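## Task

Find every yellow sponge in the storeroom whose lot number, printed on the shelf edge directly beneath it, starts with 3, and place each one on the desk. Each must rest there by itself at the end, not held by the robot. The robot must not tip over or be left leaning.

## Robot and tools

ROBOT. A simulated Hello Robot Stretch 3 with a single arm. It has a two-wheeled base (0.33 m long, 0.34 m wide) that can drive straight or spin in place but cannot slide sideways. A lift rides on a mast and carries an arm that reaches out to the robot's RIGHT. To move the gripper forward or back, drive the base. A spin pivots about the point midway between the wheels, 0.05 m behind the front edge. With the arm retracted and the wrist folded, a spin sweeps a circle of radius 0.28 m. An unfolded, level gripper reaches beyond that circle. Loose objects may now and then get a brief shove from outside.

FRAMES. Base frame: origin on the floor between the drive wheels, x forward, y left, z up. hand_pose is reported in this frame, at the point where the closed fingertips meet. The odometry frame is the base frame as it was at scene start. Heading is positive to the left, from -3.142 to 3.142.

CAMERAS. head_camera (896x504) and nav_camera (672x504, fisheye) are both on the head, aimed with head_pan_rad and head_tilt_rad. wrist_camera (644x364) is on the gripper. Each execute_actions result carries one image per camera, in that fixed order, taken at the end of the call.

TOOL execute_actions takes {"actions": [...]}, run in order. An empty list only reports state. If any action is invalid or out of range, the whole call is rejected and current motions carry on. Each action may hold "robot", "steps" (1 to 450 control steps at 30 per second, default 1) and "until". {"steps": n} alone just waits.
- "robot": {"base": {...}} takes exactly one key. translate_m is a straight-line offset in metres from where the base is when the command starts, forward positive, magnitude at most 1. rotate_rad is an in-place turn offset in radians, left (counter-clockwise) positive, magnitude at most 3.2.
- "joints" sets absolute targets by name. lift_m 0 to 1.1 (arm height); arm_m 0 to 0.52 (extension); wrist_yaw_rad -1.345 to 4.42 (0 is along the arm, positive swings toward the front, 3.0 is folded over the base); wrist_pitch_rad -1.57 to 0.451 (negative tips the fingers down); wrist_roll_rad -2.911 to 2.911; gripper_m -0.089 to 0.179 (larger is wider; the fingertip gap is about 0.007 less than this when nearly shut and 0.025 less when wide; zero gap below 0.007); head_pan_rad -3.953 to 1.73 (0 ahead, positive left, -1.57 looks along the arm); head_tilt_rad -1.53 to 0.419 (negative looks down). A joint left unnamed keeps its current target.
- "contact_limits": {"arm_m": e} sets the effort in percent (1 to 100) at which the arm halts. It lasts until the next arm command.
- A list of up to 8 commands, which may include {"pause_s": s} with s at most 15, runs one after another. {"stop": true} brakes everything and empties the queue.
- "until" ends an action early. {"robot": {"status": "ended"}} waits until nothing is moving and no queue is running. Other fields use comparisons such as {"lift_m": [">", 0.3]} or {"base_status": ["!=", "moving"]}.
A new command takes effect at once and discards the rest of any older queue.

TOOL zoom_image: {"camera": name, "region": [x0, y0, x1, y1]} in pixels from the top-left corner, at most 504x504. It shows the latest image in more detail. Use it to read the lot labels.

TOOL finished_scene: {"scene": 1 or 2}. It ends the scene for good, and the result reports success and gives the next task. Wait until every motion has ended before calling it.

RESULT LINES. base_status and joint_status can read moving, done, off_target (stalled away from its goal, possibly still pushing), contact_stop (pushed against something and went slack), time_out, stopped, not_commanded or torque_fault (a wrist servo is limp for 10 s and refuses goals). The base bracket gives distance travelled against the goal. measured_speeds, motor_effort (percent, with the peak in brackets; a positive wheel effort pushes forward) and the refusals, queue and queue_left counts are also reported. A robot.on_its_own line appears when the robot has changed a goal itself, when a joint is slack, or when base_tilt has drifted 3 degrees or more. lidar_m gives 12 distances in 30-degree sectors, starting straight ahead and going counter-clockwise (4th left, 7th behind, 10th right), in a plane 0.17 m above the floor. wrist_depth_mm and head_depth_mm are 7x7 grids of median depths. Lines starting with refused:, dropped: or replaced: explain rejected goals or how a motion ended.

GRIPPING. Close to a gripper_m below the object's width to hold it, and open to at least 0.02 above the touching value to let go. Neither the reading nor "done" confirms a grasp, so check with the cameras. Squeezing too hard triggers a stall guard that weakens the grip.

SPEED. Full base speed (0.30 m/s, 1.9 rad/s) needs the arm stowed: lift_m below 0.30, arm_m below 0.03 and wrist_yaw_rad above 2.54. Otherwise the base is capped at 0.10 m/s and 0.63 rad/s.

AVOID. Fold or unfold the wrist only with lift_m between 0.32 and 0.95, wrist_pitch_rad -0.4 and roll near 0; after folding, the lift may go down to 0.25. If wrist_yaw_rad is below -0.4, keep pitch at -0.5 or lower. Pushing the arm into something rigid with the gripper above about 0.45 m can tip the robot, and a second push is worse. Driving while holding or pressing on something fixed can tip it, as can snagging furniture, especially in reverse. If base_tilt shows a lean, reverse the last move in small steps, free the gripper, and lower lift_m to about 0.2 if needed. Avoid drops, slams and hard pushes. Objects must end resting on the desk on their own.

Each tool is called after "Request:" as name(argument=value, ...) on one line, values as JSON.

## Session

Request:
execute_actions(actions=[])

Scene clock: 0.00 s.
robot.base_odometry: x=+0.000 y=+0.000 heading=+0.000 (m, m, rad; robot's odometry frame)
robot.turned_by_wheels: +0.000 (rad since the last result)
robot.turned_by_imu: +0.000 (rad since the last result)
robot.base_tilt: forward=+0.4 right=-1.5 (deg)
robot.lidar_m: 0.78 0.75 0.77 1.05 3.00 1.96 1.15 1.52 1.58 1.70 1.31 1.07
robot.head_depth_mm: 1002 1006 997 1000 1004 1008 1008 / 918 922 924 928 933 938 937 / 855 860 862 866 868 868 874 / 804 802 810 810 812 818 818 / 755 756 760 760 764 766 768 / 712 714 716 718 721 724 727 / 675 676 680 681 681 685 686
robot.base_status: not_commanded
robot.joint_positions: lift_m=+0.451 arm_m=+0.001 wrist_yaw_rad=+3.044 wrist_pitch_rad=-0.443 wrist_roll_rad=-0.020 gripper_m=+0.037 head_pan_rad=+0.009 head_tilt_rad=-0.001
robot.joint_goals: lift_m=+0.451 arm_m=+0.001 wrist_yaw_rad=+3.044 wrist_pitch_rad=-0.443 wrist_roll_rad=-0.020 gripper_m=+0.037 head_pan_rad=+0.009 head_tilt_rad=-0.001
robot.joint_status: lift_m=not_commanded arm_m=not_commanded wrist_yaw_rad=not_commanded wrist_pitch_rad=not_commanded wrist_roll_rad=not_commanded gripper_m=not_commanded head_pan_rad=not_commanded head_tilt_rad=not_commanded
robot.measured_speeds: translate_m=+0.000 rotate_rad=+0.000 lift_m=+0.000 arm_m=+0.000 wrist_yaw_rad=+0.000 wrist_pitch_rad=+0.000 wrist_roll_rad=+0.000 head_pan_rad=+0.000 head_tilt_rad=+0.000
robot: refusals=0 queue=idle queue_left=0
robot.motor_effort: left_wheel=-1 right_wheel=+1 lift_m=+38 arm_m=+0 wrist_yaw_rad=-1 wrist_pitch_rad=+6 wrist_roll_rad=+0 gripper_m=+0 head_pan_rad=+0 head_tilt_rad=+2 (%)
robot.hand_pose: x=+0.0004 y=+0.0742 z=+0.4578 quat_wxyz=(+0.188, +0.690, +0.123, +0.688) (m; robot's base frame)
robot.wrist_depth_mm: - - - - 945 743 615 / - - - - - 781 638 / - - - - - 800 660 / - - - - - 854 719 / 814 822 - 828 851 836 741 / 694 705 - 698 - 693 698 / 606 606 - 611 599 615 611
pictures: head_camera (sideways: a quarter turn clockwise sets it upright), nav_camera (sideways: a quarter turn counterclockwise sets it upright), wrist_camera
Images, in order (width x height): head_camera 896x504, nav_camera 672x504, wrist_camera 644x364.

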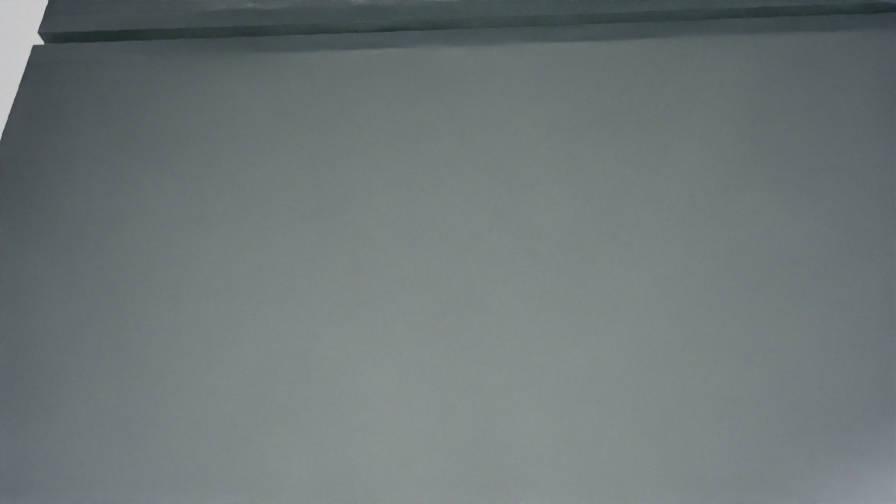

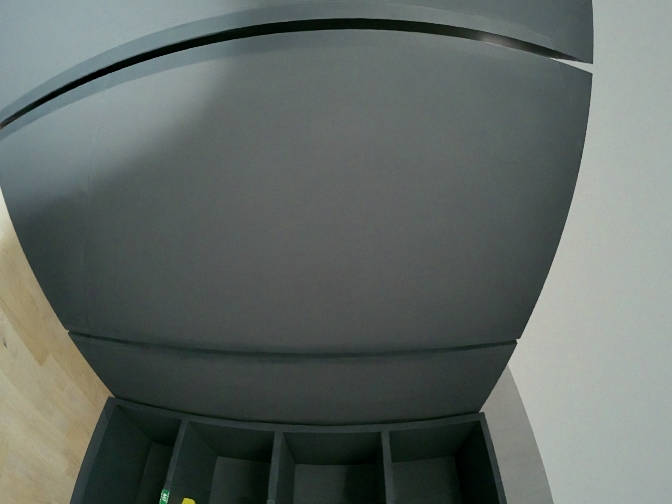

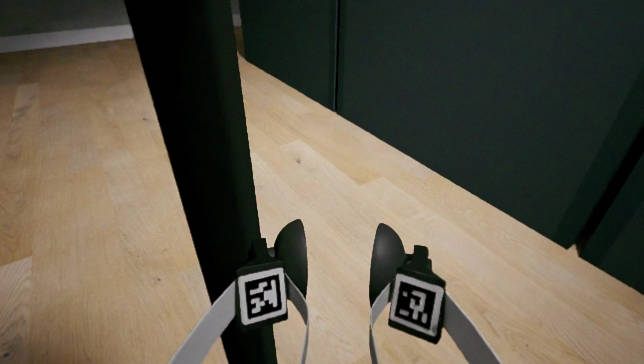

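Request:
execute_actions(actions=[{"robot": {"joints": {"head_pan_rad": -0.9, "head_tilt_rad": -0.4}}, "steps": 450, "until": {"robot": {"status": "ended"}}}])

Request:
execute_actions(actions=[{"robot": {"joints": {"head_pan_rad": -2.0, "head_tilt_rad": -0.4}}, "steps": 450, "until": {"robot": {"status": "ended"}}}])

Request:
execute_actions(actions=[{"robot": {"joints": {"head_pan_rad": -3.1, "head_tilt_rad": -0.4}}, "steps": 450, "until": {"robot": {"status": "ended"}}}])

Request:
execute_actions(actions=[{"robot": {"joints": {"head_pan_rad": -3.95, "head_tilt_rad": -0.4}}, "steps": 450, "until": {"robot": {"status": "ended"}}}])

Scene clock: 10.07 s.
robot.base_odometry: x=+0.000 y=+0.000 heading=+0.000 (m, m, rad; robot's odometry frame)
robot.turned_by_wheels: +0.000 (rad since the last result)
robot.turned_by_imu: +0.000 (rad since the last result)
robot.base_tilt: forward=+0.6 right=-1.5 (deg)
robot.lidar_m: 0.78 0.75 0.78 1.05 3.00 1.95 1.15 1.52 1.57 1.70 1.31 1.08
robot.head_depth_mm: 1065 1144 1245 1431 1666 1610 1317 / 1417 1547 1602 1674 1808 1617 1312 / 1436 1589 1653 1805 1930 1624 1322 / 1446 1615 1472 1839 1959 1666 1343 / 1484 1648 1719 1863 1967 1671 1347 / 1499 1637 1611 1676 1759 1685 1358 / 1280 1348 1397 1485 1495 1498 1365
robot.base_status: not_commanded
robot.joint_positions: lift_m=+0.451 arm_m=+0.001 wrist_yaw_rad=+3.044 wrist_pitch_rad=-0.443 wrist_roll_rad=-0.020 gripper_m=+0.037 head_pan_rad=-0.893 head_tilt_rad=-0.395
robot.joint_goals: lift_m=+0.451 arm_m=+0.001 wrist_yaw_rad=+3.044 wrist_pitch_rad=-0.443 wrist_roll_rad=-0.020 gripper_m=+0.037 head_pan_rad=-0.900 head_tilt_rad=-0.400
robot.joint_status: lift_m=not_commanded arm_m=not_commanded wrist_yaw_rad=not_commanded wrist_pitch_rad=not_commanded wrist_roll_rad=not_commanded gripper_m=not_commanded head_pan_rad=done head_tilt_rad=done
robot.measured_speeds: translate_m=+0.000 rotate_rad=+0.000 lift_m=+0.000 arm_m=+0.000 wrist_yaw_rad=+0.000 wrist_pitch_rad=+0.000 wrist_roll_rad=+0.000 head_pan_rad=+0.000 head_tilt_rad=+0.000
robot: refusals=0 queue=done queue_left=0
robot.motor_effort: left_wheel=-1(1) right_wheel=+1(1) lift_m=+38(39) arm_m=+0(0) wrist_yaw_rad=+0(1) wrist_pitch_rad=+6(6) wrist_roll_rad=+0(0) gripper_m=+0(0) head_pan_rad=-4(38) head_tilt_rad=-2(21) (%)
robot.hand_pose: x=+0.0004 y=+0.0742 z=+0.4578 quat_wxyz=(+0.188, +0.690, +0.123, +0.688) (m; robot's base frame)
robot.wrist_depth_mm: - - - - 931 731 605 / - - - - - 789 629 / - - - - - 822 662 / - - - - - 864 724 / 820 828 - 829 862 826 731 / 681 689 - 701 - 697 686 / 611 604 - 614 589 616 607
pictures: head_camera (sideways: a quarter turn clockwise sets it upright), nav_camera (sideways: a quarter turn counterclockwise sets it upright), wrist_camera
Images, in order (width x height): head_camera 896x504, nav_camera 672x504, wrist_camera 644x364.

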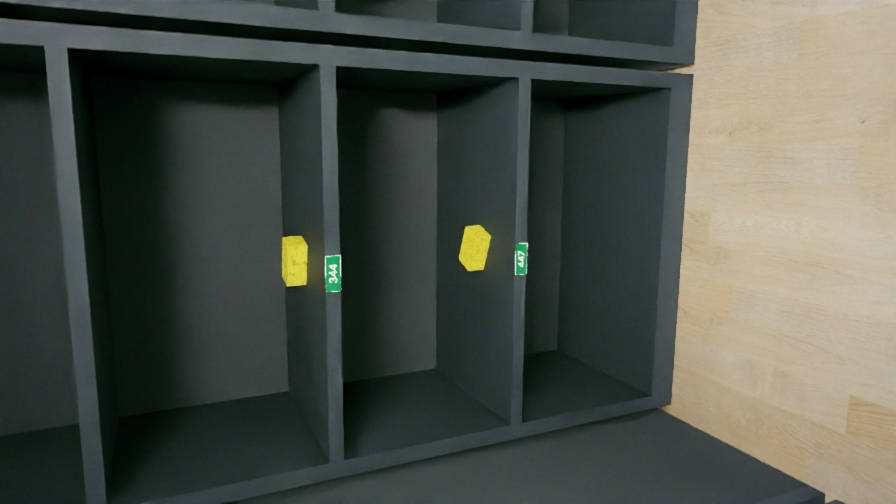

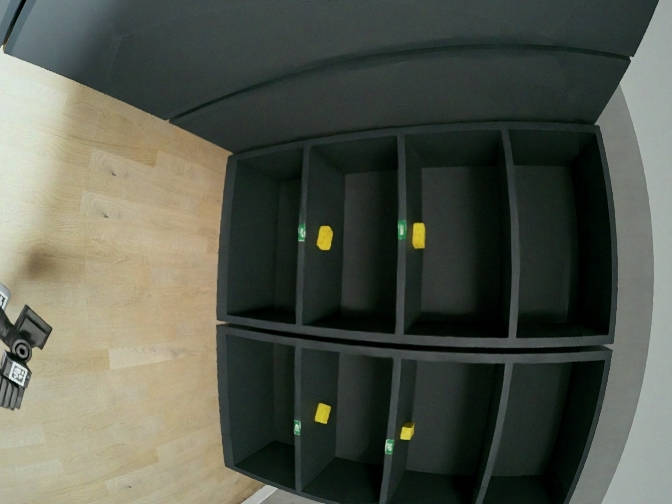

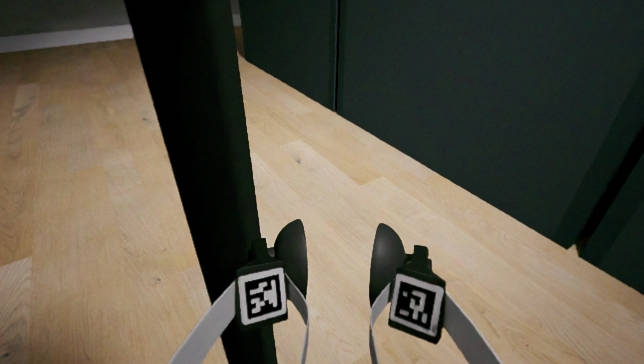

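Scene clock: 11.17 s.
robot.base_odometry: x=+0.000 y=+0.000 heading=+0.000 (m, m, rad; robot's odometry frame)
robot.turned_by_wheels: +0.000 (rad since the last result)
robot.turned_by_imu: +0.000 (rad since the last result)
robot.base_tilt: forward=+0.7 right=-1.3 (deg)
robot.lidar_m: 0.78 0.75 0.78 1.05 3.01 1.95 1.15 1.52 1.58 1.70 1.30 1.08
robot.head_depth_mm: 1303 1395 1512 1643 1795 1614 1313 / 1386 1488 1621 1759 1922 1629 1318 / 1475 1605 1736 1916 2042 1639 1330 / 1588 1748 1909 2149 2173 1653 1340 / 1716 1901 2091 2339 2189 1670 1347 / 1867 1984 1746 1837 2004 1689 1360 / 1410 1592 1734 1880 2028 1665 1371
robot.base_status: not_commanded
robot.joint_positions: lift_m=+0.451 arm_m=+0.001 wrist_yaw_rad=+3.044 wrist_pitch_rad=-0.443 wrist_roll_rad=-0.020 gripper_m=+0.037 head_pan_rad=-1.993 head_tilt_rad=-0.395
robot.joint_goals: lift_m=+0.451 arm_m=+0.001 wrist_yaw_rad=+3.044 wrist_pitch_rad=-0.443 wrist_roll_rad=-0.020 gripper_m=+0.037 head_pan_rad=-2.000 head_tilt_rad=-0.400
robot.joint_status: lift_m=not_commanded arm_m=not_commanded wrist_yaw_rad=not_commanded wrist_pitch_rad=not_commanded wrist_roll_rad=not_commanded gripper_m=not_commanded head_pan_rad=done head_tilt_rad=done
robot.measured_speeds: translate_m=+0.000 rotate_rad=+0.000 lift_m=+0.000 arm_m=+0.000 wrist_yaw_rad=+0.000 wrist_pitch_rad=+0.000 wrist_roll_rad=+0.000 head_pan_rad=+0.000 head_tilt_rad=+0.000
robot: refusals=0 queue=done queue_left=0
robot.motor_effort: left_wheel=+0(0) right_wheel=+1(1) lift_m=+38(39) arm_m=+0(0) wrist_yaw_rad=+0(0) wrist_pitch_rad=+6(6) wrist_roll_rad=+0(0) gripper_m=+0(0) head_pan_rad=-3(40) head_tilt_rad=-2(2) (%)
robot.hand_pose: x=+0.0004 y=+0.0742 z=+0.4578 quat_wxyz=(+0.188, +0.690, +0.123, +0.688) (m; robot's base frame)
robot.wrist_depth_mm: - - - - 943 735 615 / - - - - - 774 639 / - - - - - 811 672 / - - - - - 851 724 / 836 827 - 798 830 841 727 / 705 706 - 703 - 705 696 / 599 605 - 598 593 618 590
pictures: head_camera (sideways: a quarter turn clockwise sets it upright), nav_camera (sideways: a quarter turn counterclockwise sets it upright), wrist_camera
Images, in order (width x height): head_camera 896x504, nav_camera 672x504, wrist_camera 644x364.

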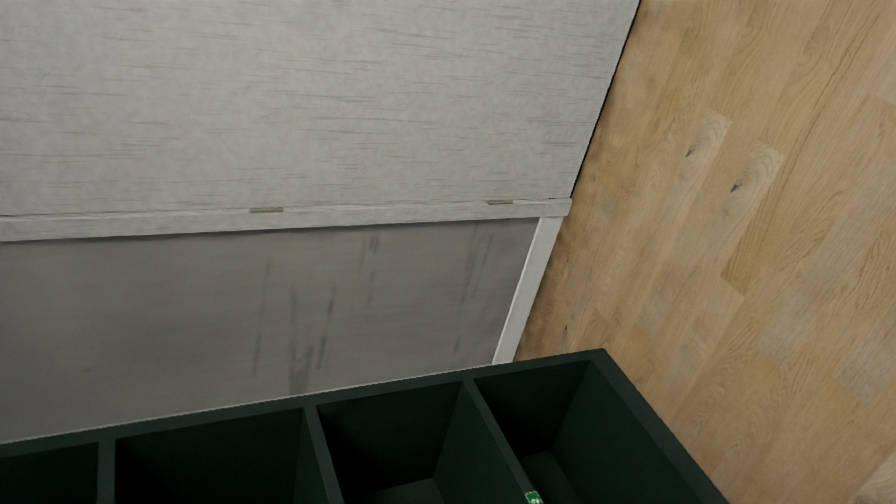

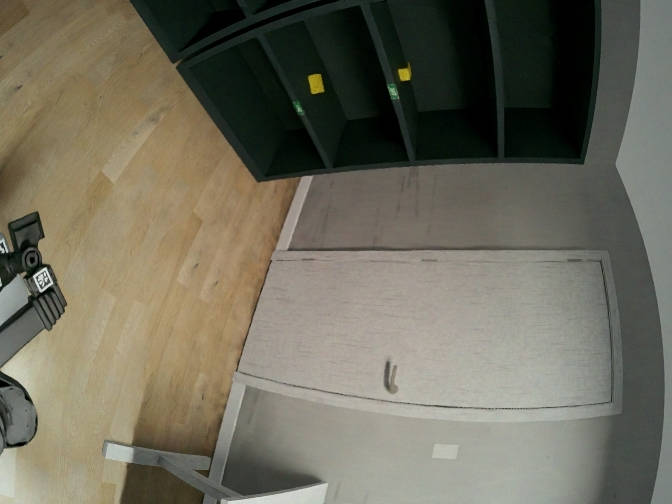

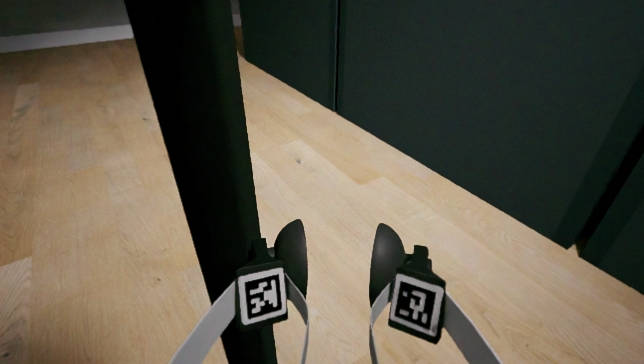

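Scene clock: 12.27 s.
robot.base_odometry: x=+0.000 y=+0.000 heading=+0.000 (m, m, rad; robot's odometry frame)
robot.turned_by_wheels: +0.000 (rad since the last result)
robot.turned_by_imu: +0.000 (rad since the last result)
robot.base_tilt: forward=+0.6 right=-1.2 (deg)
robot.lidar_m: 0.78 0.75 0.77 1.05 3.00 1.95 1.15 1.52 1.57 1.70 1.31 1.08
robot.head_depth_mm: 1764 1923 2062 1330 2000 1603 1311 / 1648 1812 1931 1341 1900 1618 1328 / 1567 1683 1822 1365 1911 1635 1327 / 1491 1597 1724 1391 1106 1602 1339 / 1401 1516 1636 1415 1129 1622 1344 / 1343 1440 1534 1587 1794 1687 1357 / 1281 1365 1456 1567 1684 1704 1384
robot.base_status: not_commanded
robot.joint_positions: lift_m=+0.451 arm_m=+0.001 wrist_yaw_rad=+3.044 wrist_pitch_rad=-0.443 wrist_roll_rad=-0.020 gripper_m=+0.037 head_pan_rad=-3.093 head_tilt_rad=-0.395
robot.joint_goals: lift_m=+0.451 arm_m=+0.001 wrist_yaw_rad=+3.044 wrist_pitch_rad=-0.443 wrist_roll_rad=-0.020 gripper_m=+0.037 head_pan_rad=-3.100 head_tilt_rad=-0.400
robot.joint_status: lift_m=not_commanded arm_m=not_commanded wrist_yaw_rad=not_commanded wrist_pitch_rad=not_commanded wrist_roll_rad=not_commanded gripper_m=not_commanded head_pan_rad=done head_tilt_rad=done
robot.measured_speeds: translate_m=+0.000 rotate_rad=+0.000 lift_m=+0.000 arm_m=+0.000 wrist_yaw_rad=+0.000 wrist_pitch_rad=+0.000 wrist_roll_rad=+0.000 head_pan_rad=+0.000 head_tilt_rad=+0.000
robot: refusals=0 queue=done queue_left=0
robot.motor_effort: left_wheel=+0(1) right_wheel=+1(2) lift_m=+39(38) arm_m=+0(0) wrist_yaw_rad=-1(1) wrist_pitch_rad=+6(6) wrist_roll_rad=+0(0) gripper_m=+0(0) head_pan_rad=-3(40) head_tilt_rad=-2(2) (%)
robot.hand_pose: x=+0.0004 y=+0.0742 z=+0.4578 quat_wxyz=(+0.188, +0.690, +0.123, +0.688) (m; robot's base frame)
robot.wrist_depth_mm: - - - - 970 741 617 / - - - - - 777 638 / - - - - - 816 661 / - - - - - 885 705 / 826 832 - 813 854 824 718 / 701 721 - 698 - 699 702 / 604 606 - 611 594 610 601
pictures: head_camera (sideways: a quarter turn clockwise sets it upright), nav_camera (sideways: a quarter turn counterclockwise sets it upright), wrist_camera
Images, in order (width x height): head_camera 896x504, nav_camera 672x504, wrist_camera 644x364.

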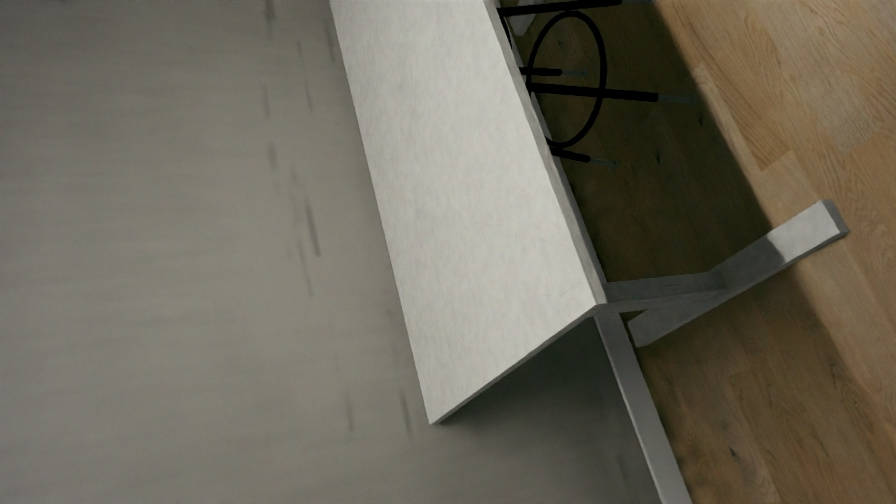

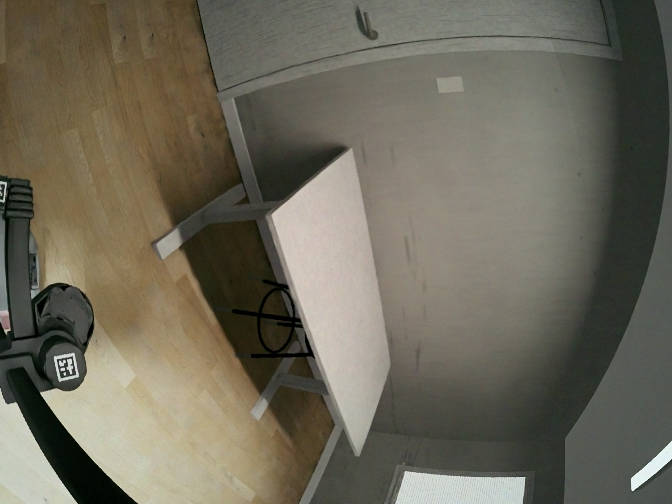

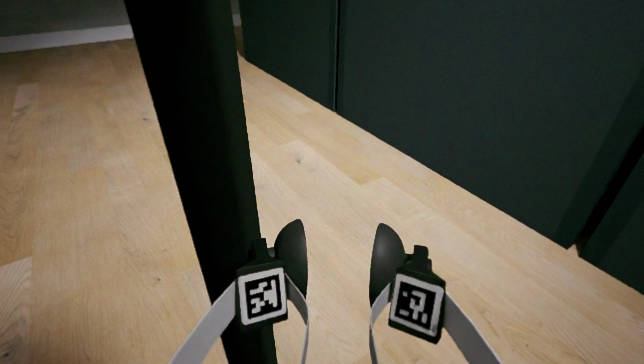

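Scene clock: 13.27 s.
robot.base_odometry: x=+0.000 y=+0.000 heading=+0.000 (m, m, rad; robot's odometry frame)
robot.turned_by_wheels: +0.000 (rad since the last result)
robot.turned_by_imu: +0.000 (rad since the last result)
robot.base_tilt: forward=+0.5 right=-1.5 (deg)
robot.lidar_m: 0.78 0.75 0.77 1.05 3.01 1.95 1.15 1.52 1.58 1.69 1.31 1.08
robot.head_depth_mm: - - - - - - - / - - - - - - - / 2588 2791 3064 3064 2144 1640 1331 / 2655 2876 3126 3128 2174 1647 1335 / 2721 2969 3213 3199 2174 1666 1345 / 2806 3046 3155 2718 2155 1685 1363 / 2573 2589 2670 1582 2144 1708 1375
robot.base_status: not_commanded
robot.joint_positions: lift_m=+0.451 arm_m=+0.001 wrist_yaw_rad=+3.044 wrist_pitch_rad=-0.443 wrist_roll_rad=-0.020 gripper_m=+0.037 head_pan_rad=-3.937 head_tilt_rad=-0.395
robot.joint_goals: lift_m=+0.451 arm_m=+0.001 wrist_yaw_rad=+3.044 wrist_pitch_rad=-0.443 wrist_roll_rad=-0.020 gripper_m=+0.037 head_pan_rad=-3.950 head_tilt_rad=-0.400
robot.joint_status: lift_m=not_commanded arm_m=not_commanded wrist_yaw_rad=not_commanded wrist_pitch_rad=not_commanded wrist_roll_rad=not_commanded gripper_m=not_commanded head_pan_rad=done head_tilt_rad=done
robot.measured_speeds: translate_m=+0.000 rotate_rad=+0.000 lift_m=+0.000 arm_m=+0.000 wrist_yaw_rad=+0.000 wrist_pitch_rad=+0.000 wrist_roll_rad=+0.000 head_pan_rad=+0.000 head_tilt_rad=+0.000
robot: refusals=0 queue=done queue_left=0
robot.motor_effort: left_wheel=-1(0) right_wheel=+1(1) lift_m=+38(38) arm_m=+0(0) wrist_yaw_rad=+0(1) wrist_pitch_rad=+6(6) wrist_roll_rad=+0(0) gripper_m=-1(0) head_pan_rad=-3(37) head_tilt_rad=-2(2) (%)
robot.hand_pose: x=+0.0004 y=+0.0742 z=+0.4578 quat_wxyz=(+0.188, +0.690, +0.123, +0.688) (m; robot's base frame)
robot.wrist_depth_mm: - - - - 962 743 605 / - - - - - 778 633 / - - - - - 812 666 / - - - - - 868 716 / 815 825 - 835 857 849 728 / 685 703 - 705 - 713 696 / 606 605 - 611 591 601 611
pictures: head_camera (sideways: a quarter turn clockwise sets it upright), nav_camera (sideways: a quarter turn counterclockwise sets it upright), wrist_camera
Images, in order (width x height): head_camera 896x504, nav_camera 672x504, wrist_camera 644x364.

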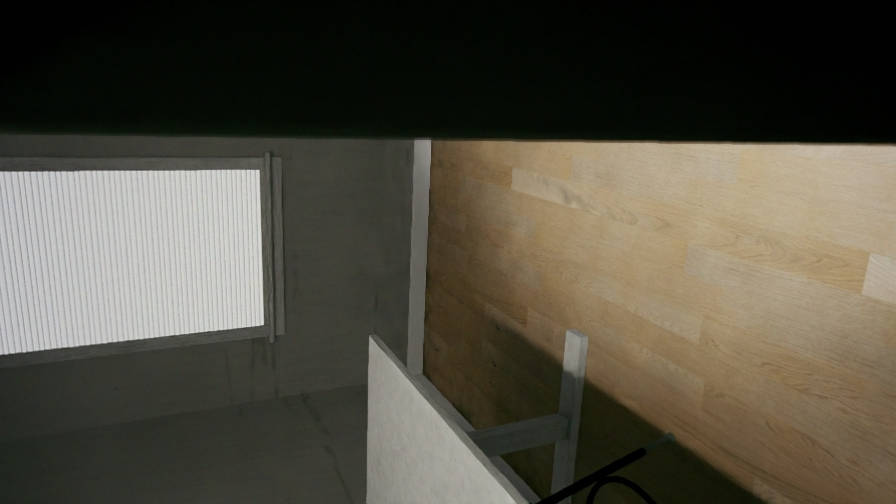

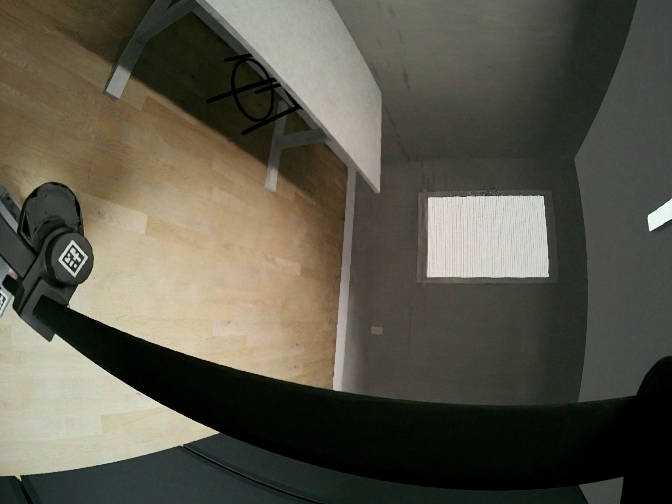

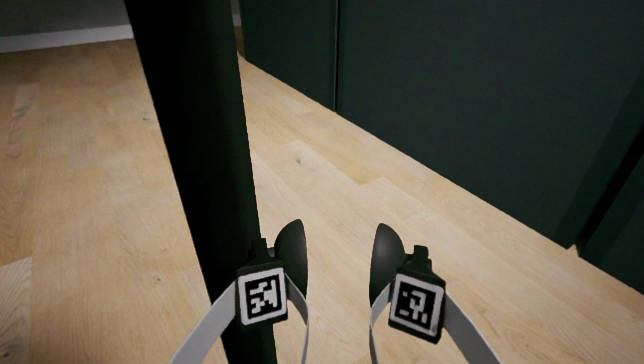

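Request:
execute_actions(actions=[{"robot": {"joints": {"head_pan_rad": -1.45, "head_tilt_rad": -0.4}}, "steps": 450, "until": {"robot": {"status": "ended"}}}])

Scene clock: 23.70 s.
robot.base_odometry: x=+0.000 y=+0.000 heading=+0.000 (m, m, rad; robot's odometry frame)
robot.turned_by_wheels: +0.000 (rad since the last result)
robot.turned_by_imu: +0.000 (rad since the last result)
robot.base_tilt: forward=+0.4 right=-1.3 (deg)
robot.lidar_m: 0.78 0.75 0.77 1.05 3.00 1.95 1.15 1.52 1.58 1.69 1.30 1.08
robot.head_depth_mm: 1423 1555 2080 2279 2008 1620 1311 / 1556 1684 1758 1906 1986 1625 1316 / 1661 1836 1982 1919 2009 1645 1331 / 1591 1748 1838 1836 2054 1666 1339 / 1526 1662 1746 1853 1896 1658 1349 / 1455 1573 1291 1401 1563 1615 1363 / 1063 1240 1452 1732 1851 1604 1373
robot.base_status: not_commanded
robot.joint_positions: lift_m=+0.451 arm_m=+0.001 wrist_yaw_rad=+3.044 wrist_pitch_rad=-0.443 wrist_roll_rad=-0.020 gripper_m=+0.037 head_pan_rad=-1.457 head_tilt_rad=-0.395
robot.joint_goals: lift_m=+0.451 arm_m=+0.001 wrist_yaw_rad=+3.044 wrist_pitch_rad=-0.443 wrist_roll_rad=-0.020 gripper_m=+0.037 head_pan_rad=-1.450 head_tilt_rad=-0.400
robot.joint_status: lift_m=not_commanded arm_m=not_commanded wrist_yaw_rad=not_commanded wrist_pitch_rad=not_commanded wrist_roll_rad=not_commanded gripper_m=not_commanded head_pan_rad=done head_tilt_rad=done
robot.measured_speeds: translate_m=+0.000 rotate_rad=+0.000 lift_m=+0.000 arm_m=+0.000 wrist_yaw_rad=+0.000 wrist_pitch_rad=+0.000 wrist_roll_rad=+0.000 head_pan_rad=+0.000 head_tilt_rad=+0.000
robot: refusals=0 queue=done queue_left=0
robot.motor_effort: left_wheel=-1(1) right_wheel=+1(1) lift_m=+38(38) arm_m=+0(0) wrist_yaw_rad=+0(1) wrist_pitch_rad=+6(6) wrist_roll_rad=+0(0) gripper_m=+0(0) head_pan_rad=+3(41) head_tilt_rad=-2(2) (%)
robot.hand_pose: x=+0.0004 y=+0.0742 z=+0.4578 quat_wxyz=(+0.188, +0.690, +0.123, +0.688) (m; robot's base frame)
robot.wrist_depth_mm: - - - - 956 741 613 / - - - - - 779 637 / - - - - - 812 673 / - - - - - 859 707 / 824 809 - 808 838 817 727 / 693 701 - 689 - 691 695 / 602 603 - 611 591 610 611
pictures: head_camera (sideways: a quarter turn clockwise sets it upright), nav_camera (sideways: a quarter turn counterclockwise sets it upright), wrist_camera
Images, in order (width x height): head_camera 896x504, nav_camera 672x504, wrist_camera 644x364.

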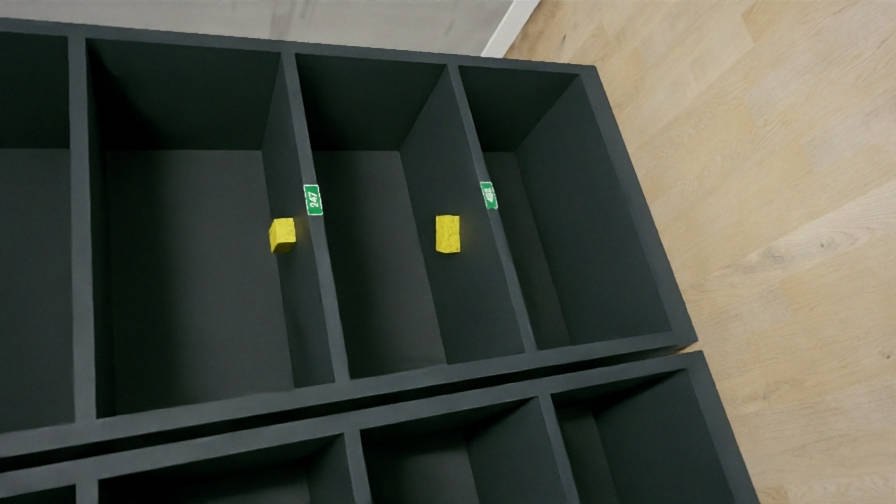

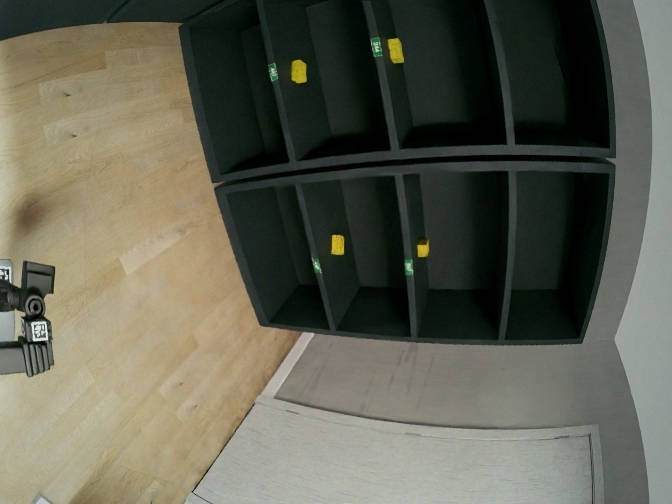

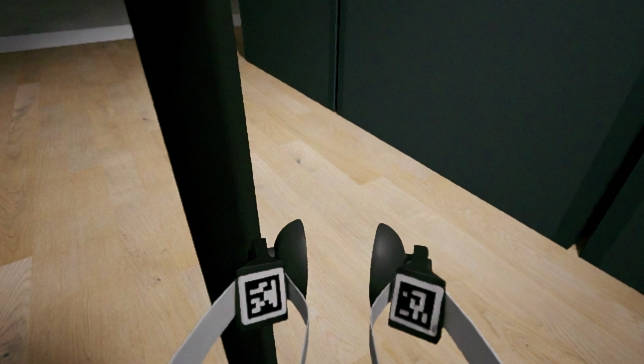

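Request:
zoom_image(camera="head_camera", region=[260, 150, 520, 280])

Region (260, 150, 520, 280) of head_camera's 896x504 image, scaled by 1.938, with more detail than that image has.

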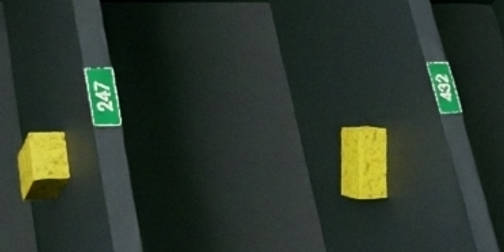

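Request:
execute_actions(actions=[{"robot": {"base": {"rotate_rad": -0.66}, "joints": {"lift_m": 0.88, "wrist_pitch_rad": -0.4, "wrist_roll_rad": 0, "wrist_yaw_rad": 0.0, "head_pan_rad": -1.57, "head_tilt_rad": -0.5, "gripper_m": 0.179}}, "steps": 450, "until": {"robot": {"base_status": ["!=", "moving"]}}}, {"robot": {"base": {"translate_m": 0.81}}, "steps": 450, "until": {"robot": {"base_status": ["!=", "moving"]}}}, {"robot": {"base": {"rotate_rad": 1.19}, "joints": {"wrist_pitch_rad": 0.0}}, "steps": 450, "until": {"robot": {"status": "ended"}}}])

Scene clock: 75.50 s.
robot.base_odometry: x=+0.640 y=-0.497 heading=+0.530 (m, m, rad; robot's odometry frame)
robot.turned_by_wheels: +0.530 (rad since the last result)
robot.turned_by_imu: +0.523 (rad since the last result)
robot.base_tilt: forward=+0.6 right=-1.4 (deg)
robot.lidar_m: 0.45 0.47 0.63 1.72 2.62 1.78 1.82 1.43 0.72 1.00 0.64 0.47
robot.head_depth_mm: 822 900 867 639 1124 880 - / 822 907 888 648 1099 899 - / 822 905 904 659 1108 - - / 822 900 927 669 1126 891 1177 / 820 901 945 648 1179 897 1192 / 823 903 957 652 1142 904 1168 / 823 904 917 664 966 887 973
robot.base_status: done (rotate_rad +1.1899 of +1.1900)
robot.joint_positions: lift_m=+0.879 arm_m=+0.001 wrist_yaw_rad=+0.002 wrist_pitch_rad=-0.022 wrist_roll_rad=-0.006 gripper_m=+0.179 head_pan_rad=-1.563 head_tilt_rad=-0.494
robot.joint_goals: lift_m=+0.880 arm_m=+0.001 wrist_yaw_rad=+0.000 wrist_pitch_rad=+0.000 wrist_roll_rad=+0.000 gripper_m=+0.179 head_pan_rad=-1.570 head_tilt_rad=-0.500
robot.joint_status: lift_m=done arm_m=not_commanded wrist_yaw_rad=done wrist_pitch_rad=done wrist_roll_rad=done gripper_m=done head_pan_rad=done head_tilt_rad=done
robot.measured_speeds: translate_m=+0.000 rotate_rad=+0.000 lift_m=+0.000 arm_m=+0.000 wrist_yaw_rad=+0.000 wrist_pitch_rad=+0.000 wrist_roll_rad=+0.000 head_pan_rad=+0.000 head_tilt_rad=+0.000
robot: refusals=0 queue=done queue_left=0
robot.motor_effort: left_wheel=-1(5) right_wheel=+3(6) lift_m=+58(60) arm_m=+0(0) wrist_yaw_rad=-3(6) wrist_pitch_rad=+9(9) wrist_roll_rad=+2(2) gripper_m=+1(85) head_pan_rad=-3(14) head_tilt_rad=-2(11) (%)
robot.hand_pose: x=-0.0209 y=-0.4016 z=+0.9884 quat_wxyz=(+0.709, +0.009, -0.705, -0.007) (m; robot's base frame)
robot.wrist_depth_mm: 480 686 712 713 713 710 568 / 477 696 734 720 721 713 562 / 490 660 754 740 736 732 571 / 326 323 321 321 327 333 342 / 474 758 789 780 778 773 499 / 465 807 827 814 807 784 508 / 503 737 824 822 822 777 -
pictures: head_camera (sideways: a quarter turn clockwise sets it upright), nav_camera (sideways: a quarter turn counterclockwise sets it upright), wrist_camera
Images, in order (width x height): head_camera 896x504, nav_camera 672x504, wrist_camera 644x364.

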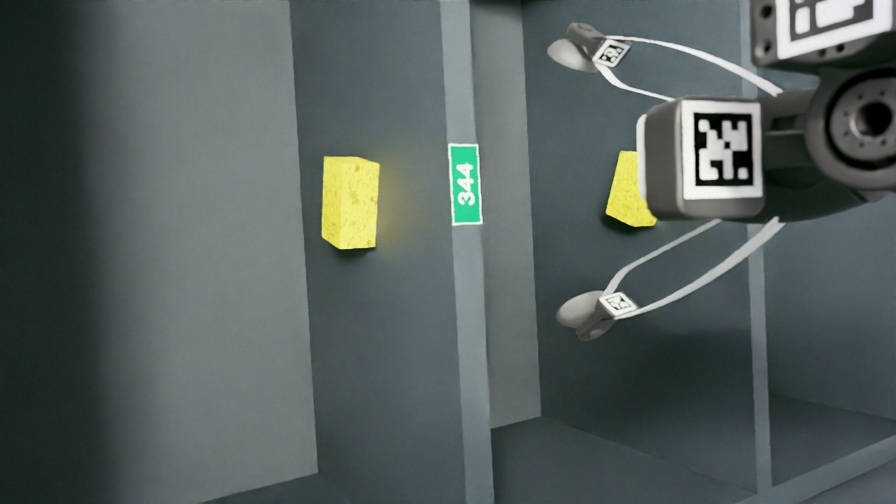

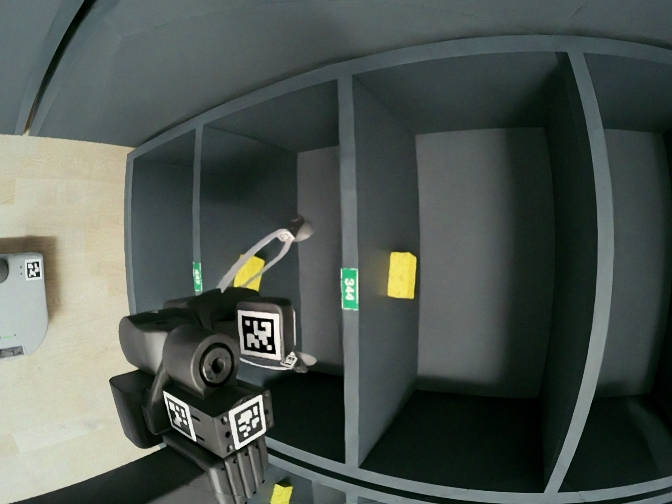

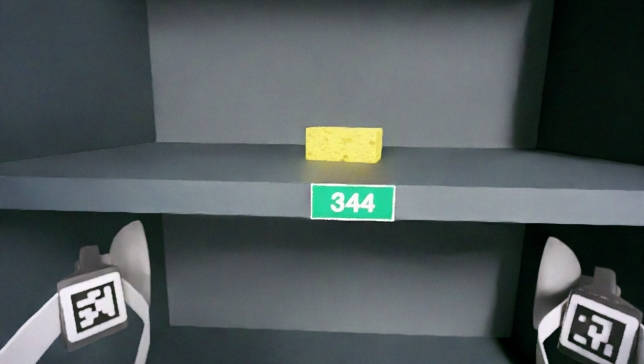

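Request:
execute_actions(actions=[{"robot": {"joints": {"lift_m": 0.93, "arm_m": 0.2}}, "steps": 450, "until": {"robot": {"status": "ended"}}}])

Scene clock: 101.17 s.
robot.base_odometry: x=+0.640 y=-0.497 heading=+0.530 (m, m, rad; robot's odometry frame)
robot.turned_by_wheels: +0.000 (rad since the last result)
robot.turned_by_imu: +0.000 (rad since the last result)
robot.base_tilt: forward=+0.6 right=-1.5 (deg)
robot.lidar_m: 0.45 0.47 0.64 1.72 2.62 1.78 1.83 1.43 0.72 1.00 0.64 0.47
robot.head_depth_mm: 822 902 868 - 1014 892 1156 / 820 900 891 - 1019 895 1171 / 821 902 911 - 974 880 1174 / 820 907 928 672 1125 889 1182 / 823 905 941 643 1132 895 1192 / 821 904 960 654 1147 906 1173 / 822 901 915 664 963 885 972
robot.base_status: done (rotate_rad +1.1899 of +1.1900)
robot.joint_positions: lift_m=+0.929 arm_m=+0.200 wrist_yaw_rad=+0.002 wrist_pitch_rad=-0.020 wrist_roll_rad=-0.006 gripper_m=+0.179 head_pan_rad=-1.563 head_tilt_rad=-0.494
robot.joint_goals: lift_m=+0.930 arm_m=+0.200 wrist_yaw_rad=+0.000 wrist_pitch_rad=+0.000 wrist_roll_rad=+0.000 gripper_m=+0.179 head_pan_rad=-1.570 head_tilt_rad=-0.500
robot.joint_status: lift_m=done arm_m=done wrist_yaw_rad=done wrist_pitch_rad=done wrist_roll_rad=done gripper_m=done head_pan_rad=done head_tilt_rad=done
robot.measured_speeds: translate_m=+0.000 rotate_rad=+0.000 lift_m=+0.000 arm_m=+0.000 wrist_yaw_rad=+0.000 wrist_pitch_rad=+0.000 wrist_roll_rad=+0.000 head_pan_rad=+0.000 head_tilt_rad=+0.000
robot: refusals=0 queue=done queue_left=0
robot.motor_effort: left_wheel=-1(1) right_wheel=+2(2) lift_m=+58(61) arm_m=+4(5) wrist_yaw_rad=-2(3) wrist_pitch_rad=+8(9) wrist_roll_rad=+2(2) gripper_m=+0(0) head_pan_rad=-3(3) head_tilt_rad=-2(3) (%)
robot.hand_pose: x=-0.0210 y=-0.6003 z=+1.0387 quat_wxyz=(+0.709, +0.008, -0.705, -0.007) (m; robot's base frame)
robot.wrist_depth_mm: 484 529 528 520 521 517 508 / 479 546 546 550 538 531 528 / 487 564 567 552 551 545 542 / 476 557 571 559 559 556 538 / 316 342 321 289 282 334 338 / 233 222 223 225 227 230 248 / - 169 171 172 173 174 -
pictures: head_camera (sideways: a quarter turn clockwise sets it upright), nav_camera (sideways: a quarter turn counterclockwise sets it upright), wrist_camera
Images, in order (width x height): head_camera 896x504, nav_camera 672x504, wrist_camera 644x364.

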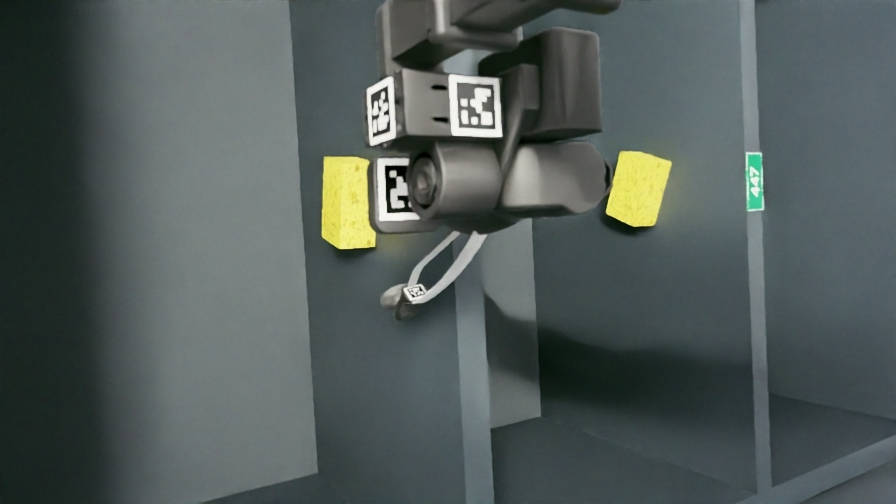

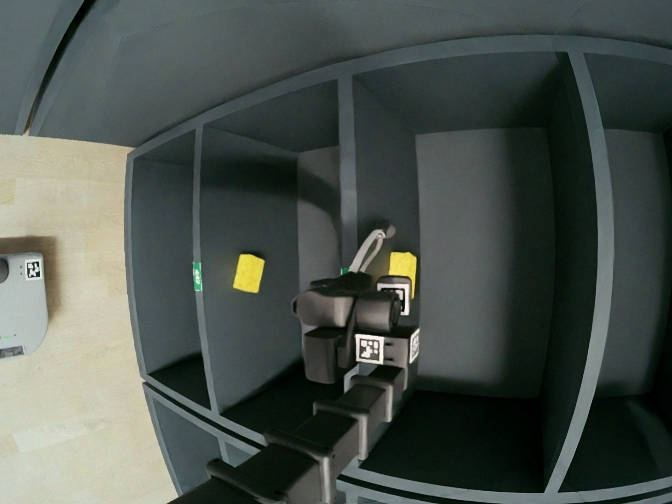

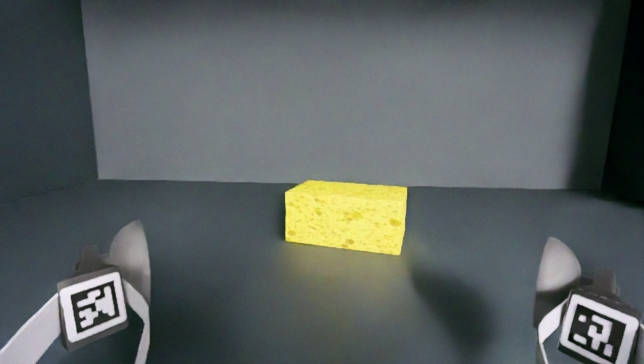

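Request:
execute_actions(actions=[{"robot": {"joints": {"lift_m": 0.972}}, "steps": 450, "until": {"robot": {"lift_m": [">", 0.955]}}}, {"robot": {"joints": {"wrist_pitch_rad": -0.25, "arm_m": 0.36}}, "steps": 450, "until": {"robot": {"status": "ended"}}}])

Scene clock: 125.93 s.
robot.base_odometry: x=+0.640 y=-0.497 heading=+0.530 (m, m, rad; robot's odometry frame)
robot.turned_by_wheels: +0.000 (rad since the last result)
robot.turned_by_imu: +0.000 (rad since the last result)
robot.base_tilt: forward=+0.5 right=-1.6 (deg)
robot.lidar_m: 0.45 0.46 0.63 1.73 2.62 1.78 1.83 1.43 0.72 1.00 0.64 0.47
robot.head_depth_mm: 824 902 - 676 1086 896 1164 / 823 892 - 645 1094 898 1167 / 820 902 - 625 1107 879 1174 / 821 901 930 670 1122 888 1181 / 820 899 945 647 1134 896 1189 / 824 900 957 654 1140 903 1175 / 823 905 915 664 968 885 973
robot.base_status: done (rotate_rad +1.1899 of +1.1900)
robot.joint_positions: lift_m=+0.971 arm_m=+0.360 wrist_yaw_rad=+0.002 wrist_pitch_rad=-0.265 wrist_roll_rad=-0.005 gripper_m=+0.179 head_pan_rad=-1.563 head_tilt_rad=-0.494
robot.joint_goals: lift_m=+0.972 arm_m=+0.360 wrist_yaw_rad=+0.000 wrist_pitch_rad=-0.250 wrist_roll_rad=+0.000 gripper_m=+0.179 head_pan_rad=-1.570 head_tilt_rad=-0.500
robot.joint_status: lift_m=done arm_m=done wrist_yaw_rad=done wrist_pitch_rad=done wrist_roll_rad=done gripper_m=done head_pan_rad=done head_tilt_rad=done
robot.measured_speeds: translate_m=+0.000 rotate_rad=+0.000 lift_m=+0.000 arm_m=+0.000 wrist_yaw_rad=+0.000 wrist_pitch_rad=+0.000 wrist_roll_rad=+0.000 head_pan_rad=+0.000 head_tilt_rad=+0.000
robot: refusals=0 queue=done queue_left=0
robot.motor_effort: left_wheel=-1(1) right_wheel=+2(2) lift_m=+58(58) arm_m=+4(4) wrist_yaw_rad=-2(3) wrist_pitch_rad=+6(8) wrist_roll_rad=+2(2) gripper_m=+0(0) head_pan_rad=-3(3) head_tilt_rad=-2(2) (%)
robot.hand_pose: x=-0.0211 y=-0.7456 z=+1.0195 quat_wxyz=(+0.703, +0.095, -0.699, -0.093) (m; robot's base frame)
robot.wrist_depth_mm: 369 368 362 364 359 352 353 / 394 390 388 382 381 378 369 / 412 407 404 406 400 390 393 / 296 297 297 191 302 300 301 / 225 233 204 144 146 226 226 / 187 179 167 146 133 174 188 / - 150 150 150 141 148 -
pictures: head_camera (sideways: a quarter turn clockwise sets it upright), nav_camera (sideways: a quarter turn counterclockwise sets it upright), wrist_camera
Images, in order (width x height): head_camera 896x504, nav_camera 672x504, wrist_camera 644x364.

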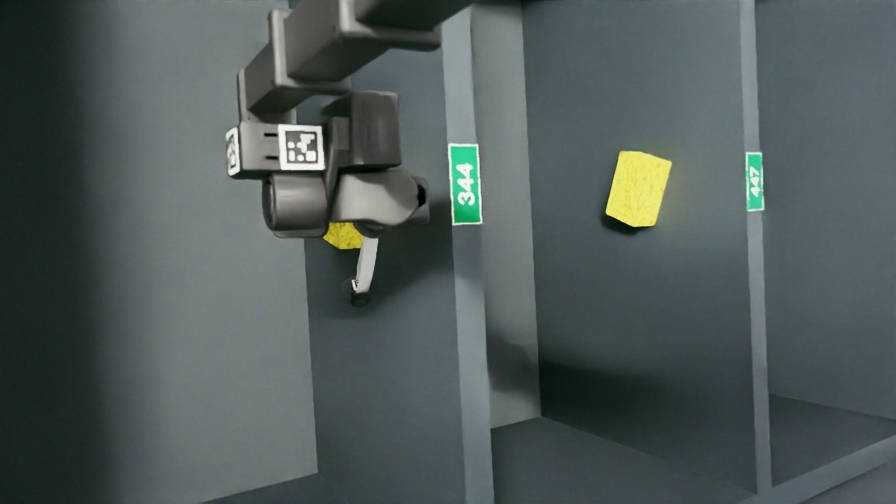

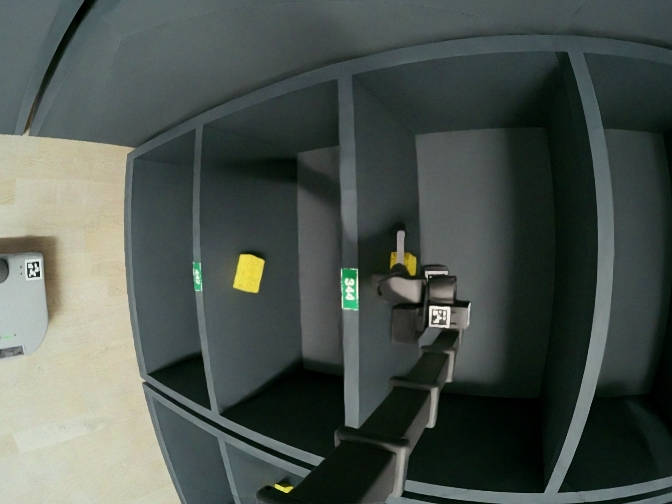

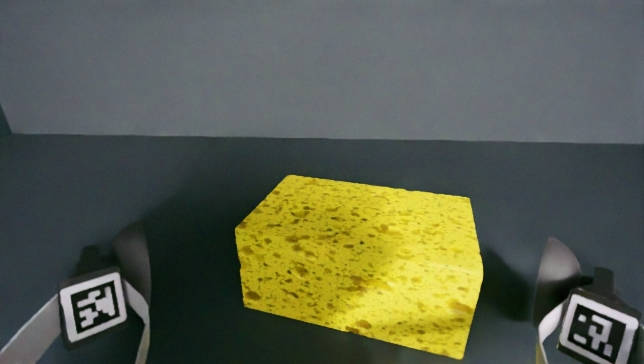

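Request:
execute_actions(actions=[{"robot": [{"joints": {"lift_m": 0.964, "arm_m": 0.39}}, {"joints": {"gripper_m": 0.04}}], "steps": 450, "until": {"robot": {"status": "ended"}}}])

Scene clock: 135.83 s.
robot.base_odometry: x=+0.640 y=-0.497 heading=+0.530 (m, m, rad; robot's odometry frame)
robot.turned_by_wheels: +0.000 (rad since the last result)
robot.turned_by_imu: +0.000 (rad since the last result)
robot.base_tilt: forward=+0.5 right=-1.4 (deg)
robot.lidar_m: 0.45 0.46 0.64 1.72 2.28 1.78 1.82 1.43 0.72 1.00 0.64 0.47
robot.head_depth_mm: 821 901 - 924 1085 896 1155 / 819 896 - 648 1096 901 1167 / 821 889 - 628 1109 879 1176 / 822 904 933 670 1121 890 1180 / 820 905 944 648 1135 896 1189 / 821 908 957 652 1142 903 1169 / 822 905 919 664 966 880 971
robot.base_status: done (rotate_rad +1.1898 of +1.1900)
robot.joint_positions: lift_m=+0.965 arm_m=+0.390 wrist_yaw_rad=-0.007 wrist_pitch_rad=-0.248 wrist_roll_rad=-0.005 gripper_m=+0.042 head_pan_rad=-1.563 head_tilt_rad=-0.494
robot.joint_goals: lift_m=+0.964 arm_m=+0.390 wrist_yaw_rad=+0.000 wrist_pitch_rad=-0.250 wrist_roll_rad=+0.000 gripper_m=+0.040 head_pan_rad=-1.570 head_tilt_rad=-0.500
robot.joint_status: lift_m=done arm_m=done wrist_yaw_rad=done wrist_pitch_rad=done wrist_roll_rad=done gripper_m=done head_pan_rad=done head_tilt_rad=done
robot.measured_speeds: translate_m=+0.000 rotate_rad=+0.000 lift_m=+0.000 arm_m=+0.000 wrist_yaw_rad=+0.000 wrist_pitch_rad=+0.000 wrist_roll_rad=+0.000 head_pan_rad=+0.000 head_tilt_rad=+0.000
robot: refusals=0 queue=done queue_left=0
robot.motor_effort: left_wheel=-3(3) right_wheel=+7(7) lift_m=+15(57) arm_m=+4(7) wrist_yaw_rad=+8(8) wrist_pitch_rad=+0(6) wrist_roll_rad=+2(2) gripper_m=-39(100) head_pan_rad=-3(3) head_tilt_rad=-2(2) (%)
robot.hand_pose: x=-0.0232 y=-0.7771 z=+1.0173 quat_wxyz=(+0.704, +0.086, -0.700, -0.090) (m; robot's base frame)
robot.wrist_depth_mm: 341 338 337 332 331 330 326 / 360 363 354 355 351 345 346 / 384 380 377 371 374 369 367 / 297 299 297 300 303 307 303 / 221 222 140 140 140 223 224 / 176 180 125 116 112 150 179 / 147 142 137 119 103 139 148
pictures: head_camera (sideways: a quarter turn clockwise sets it upright), nav_camera (sideways: a quarter turn counterclockwise sets it upright), wrist_camera
Images, in order (width x height): head_camera 896x504, nav_camera 672x504, wrist_camera 644x364.

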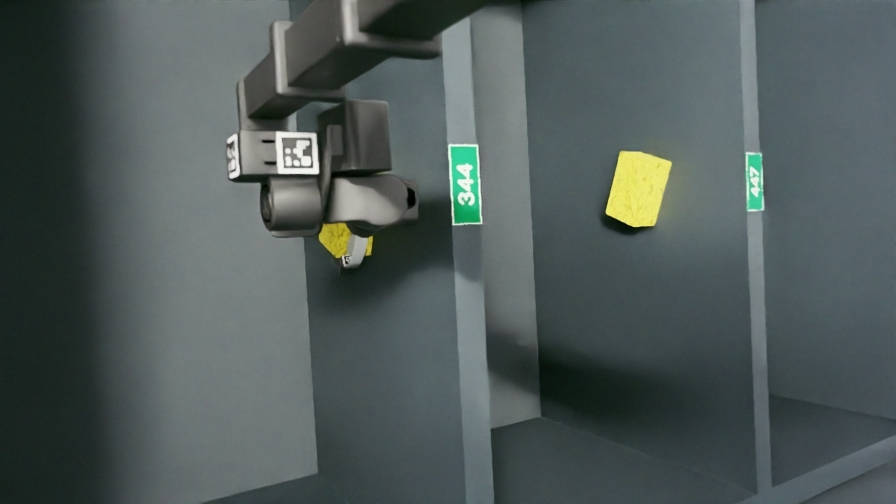

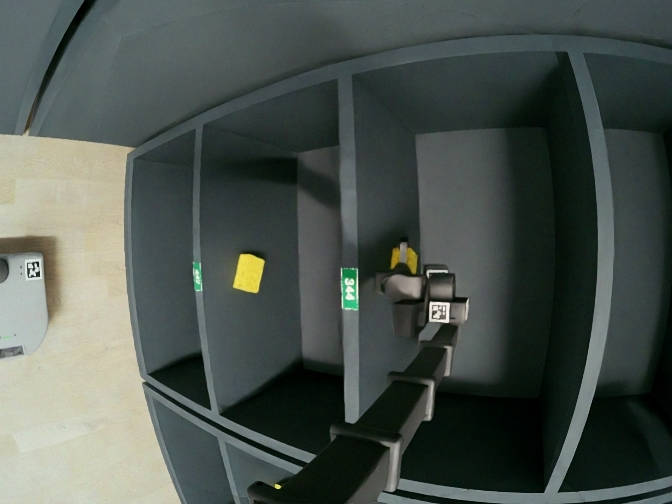

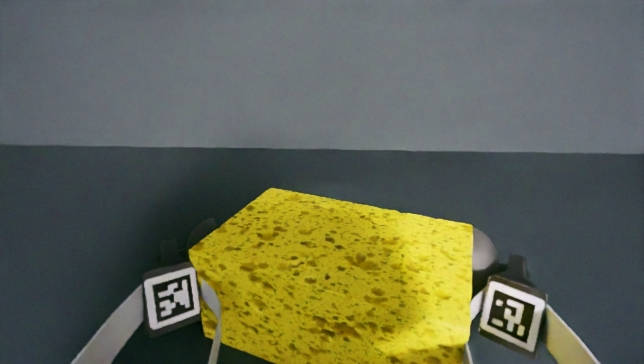

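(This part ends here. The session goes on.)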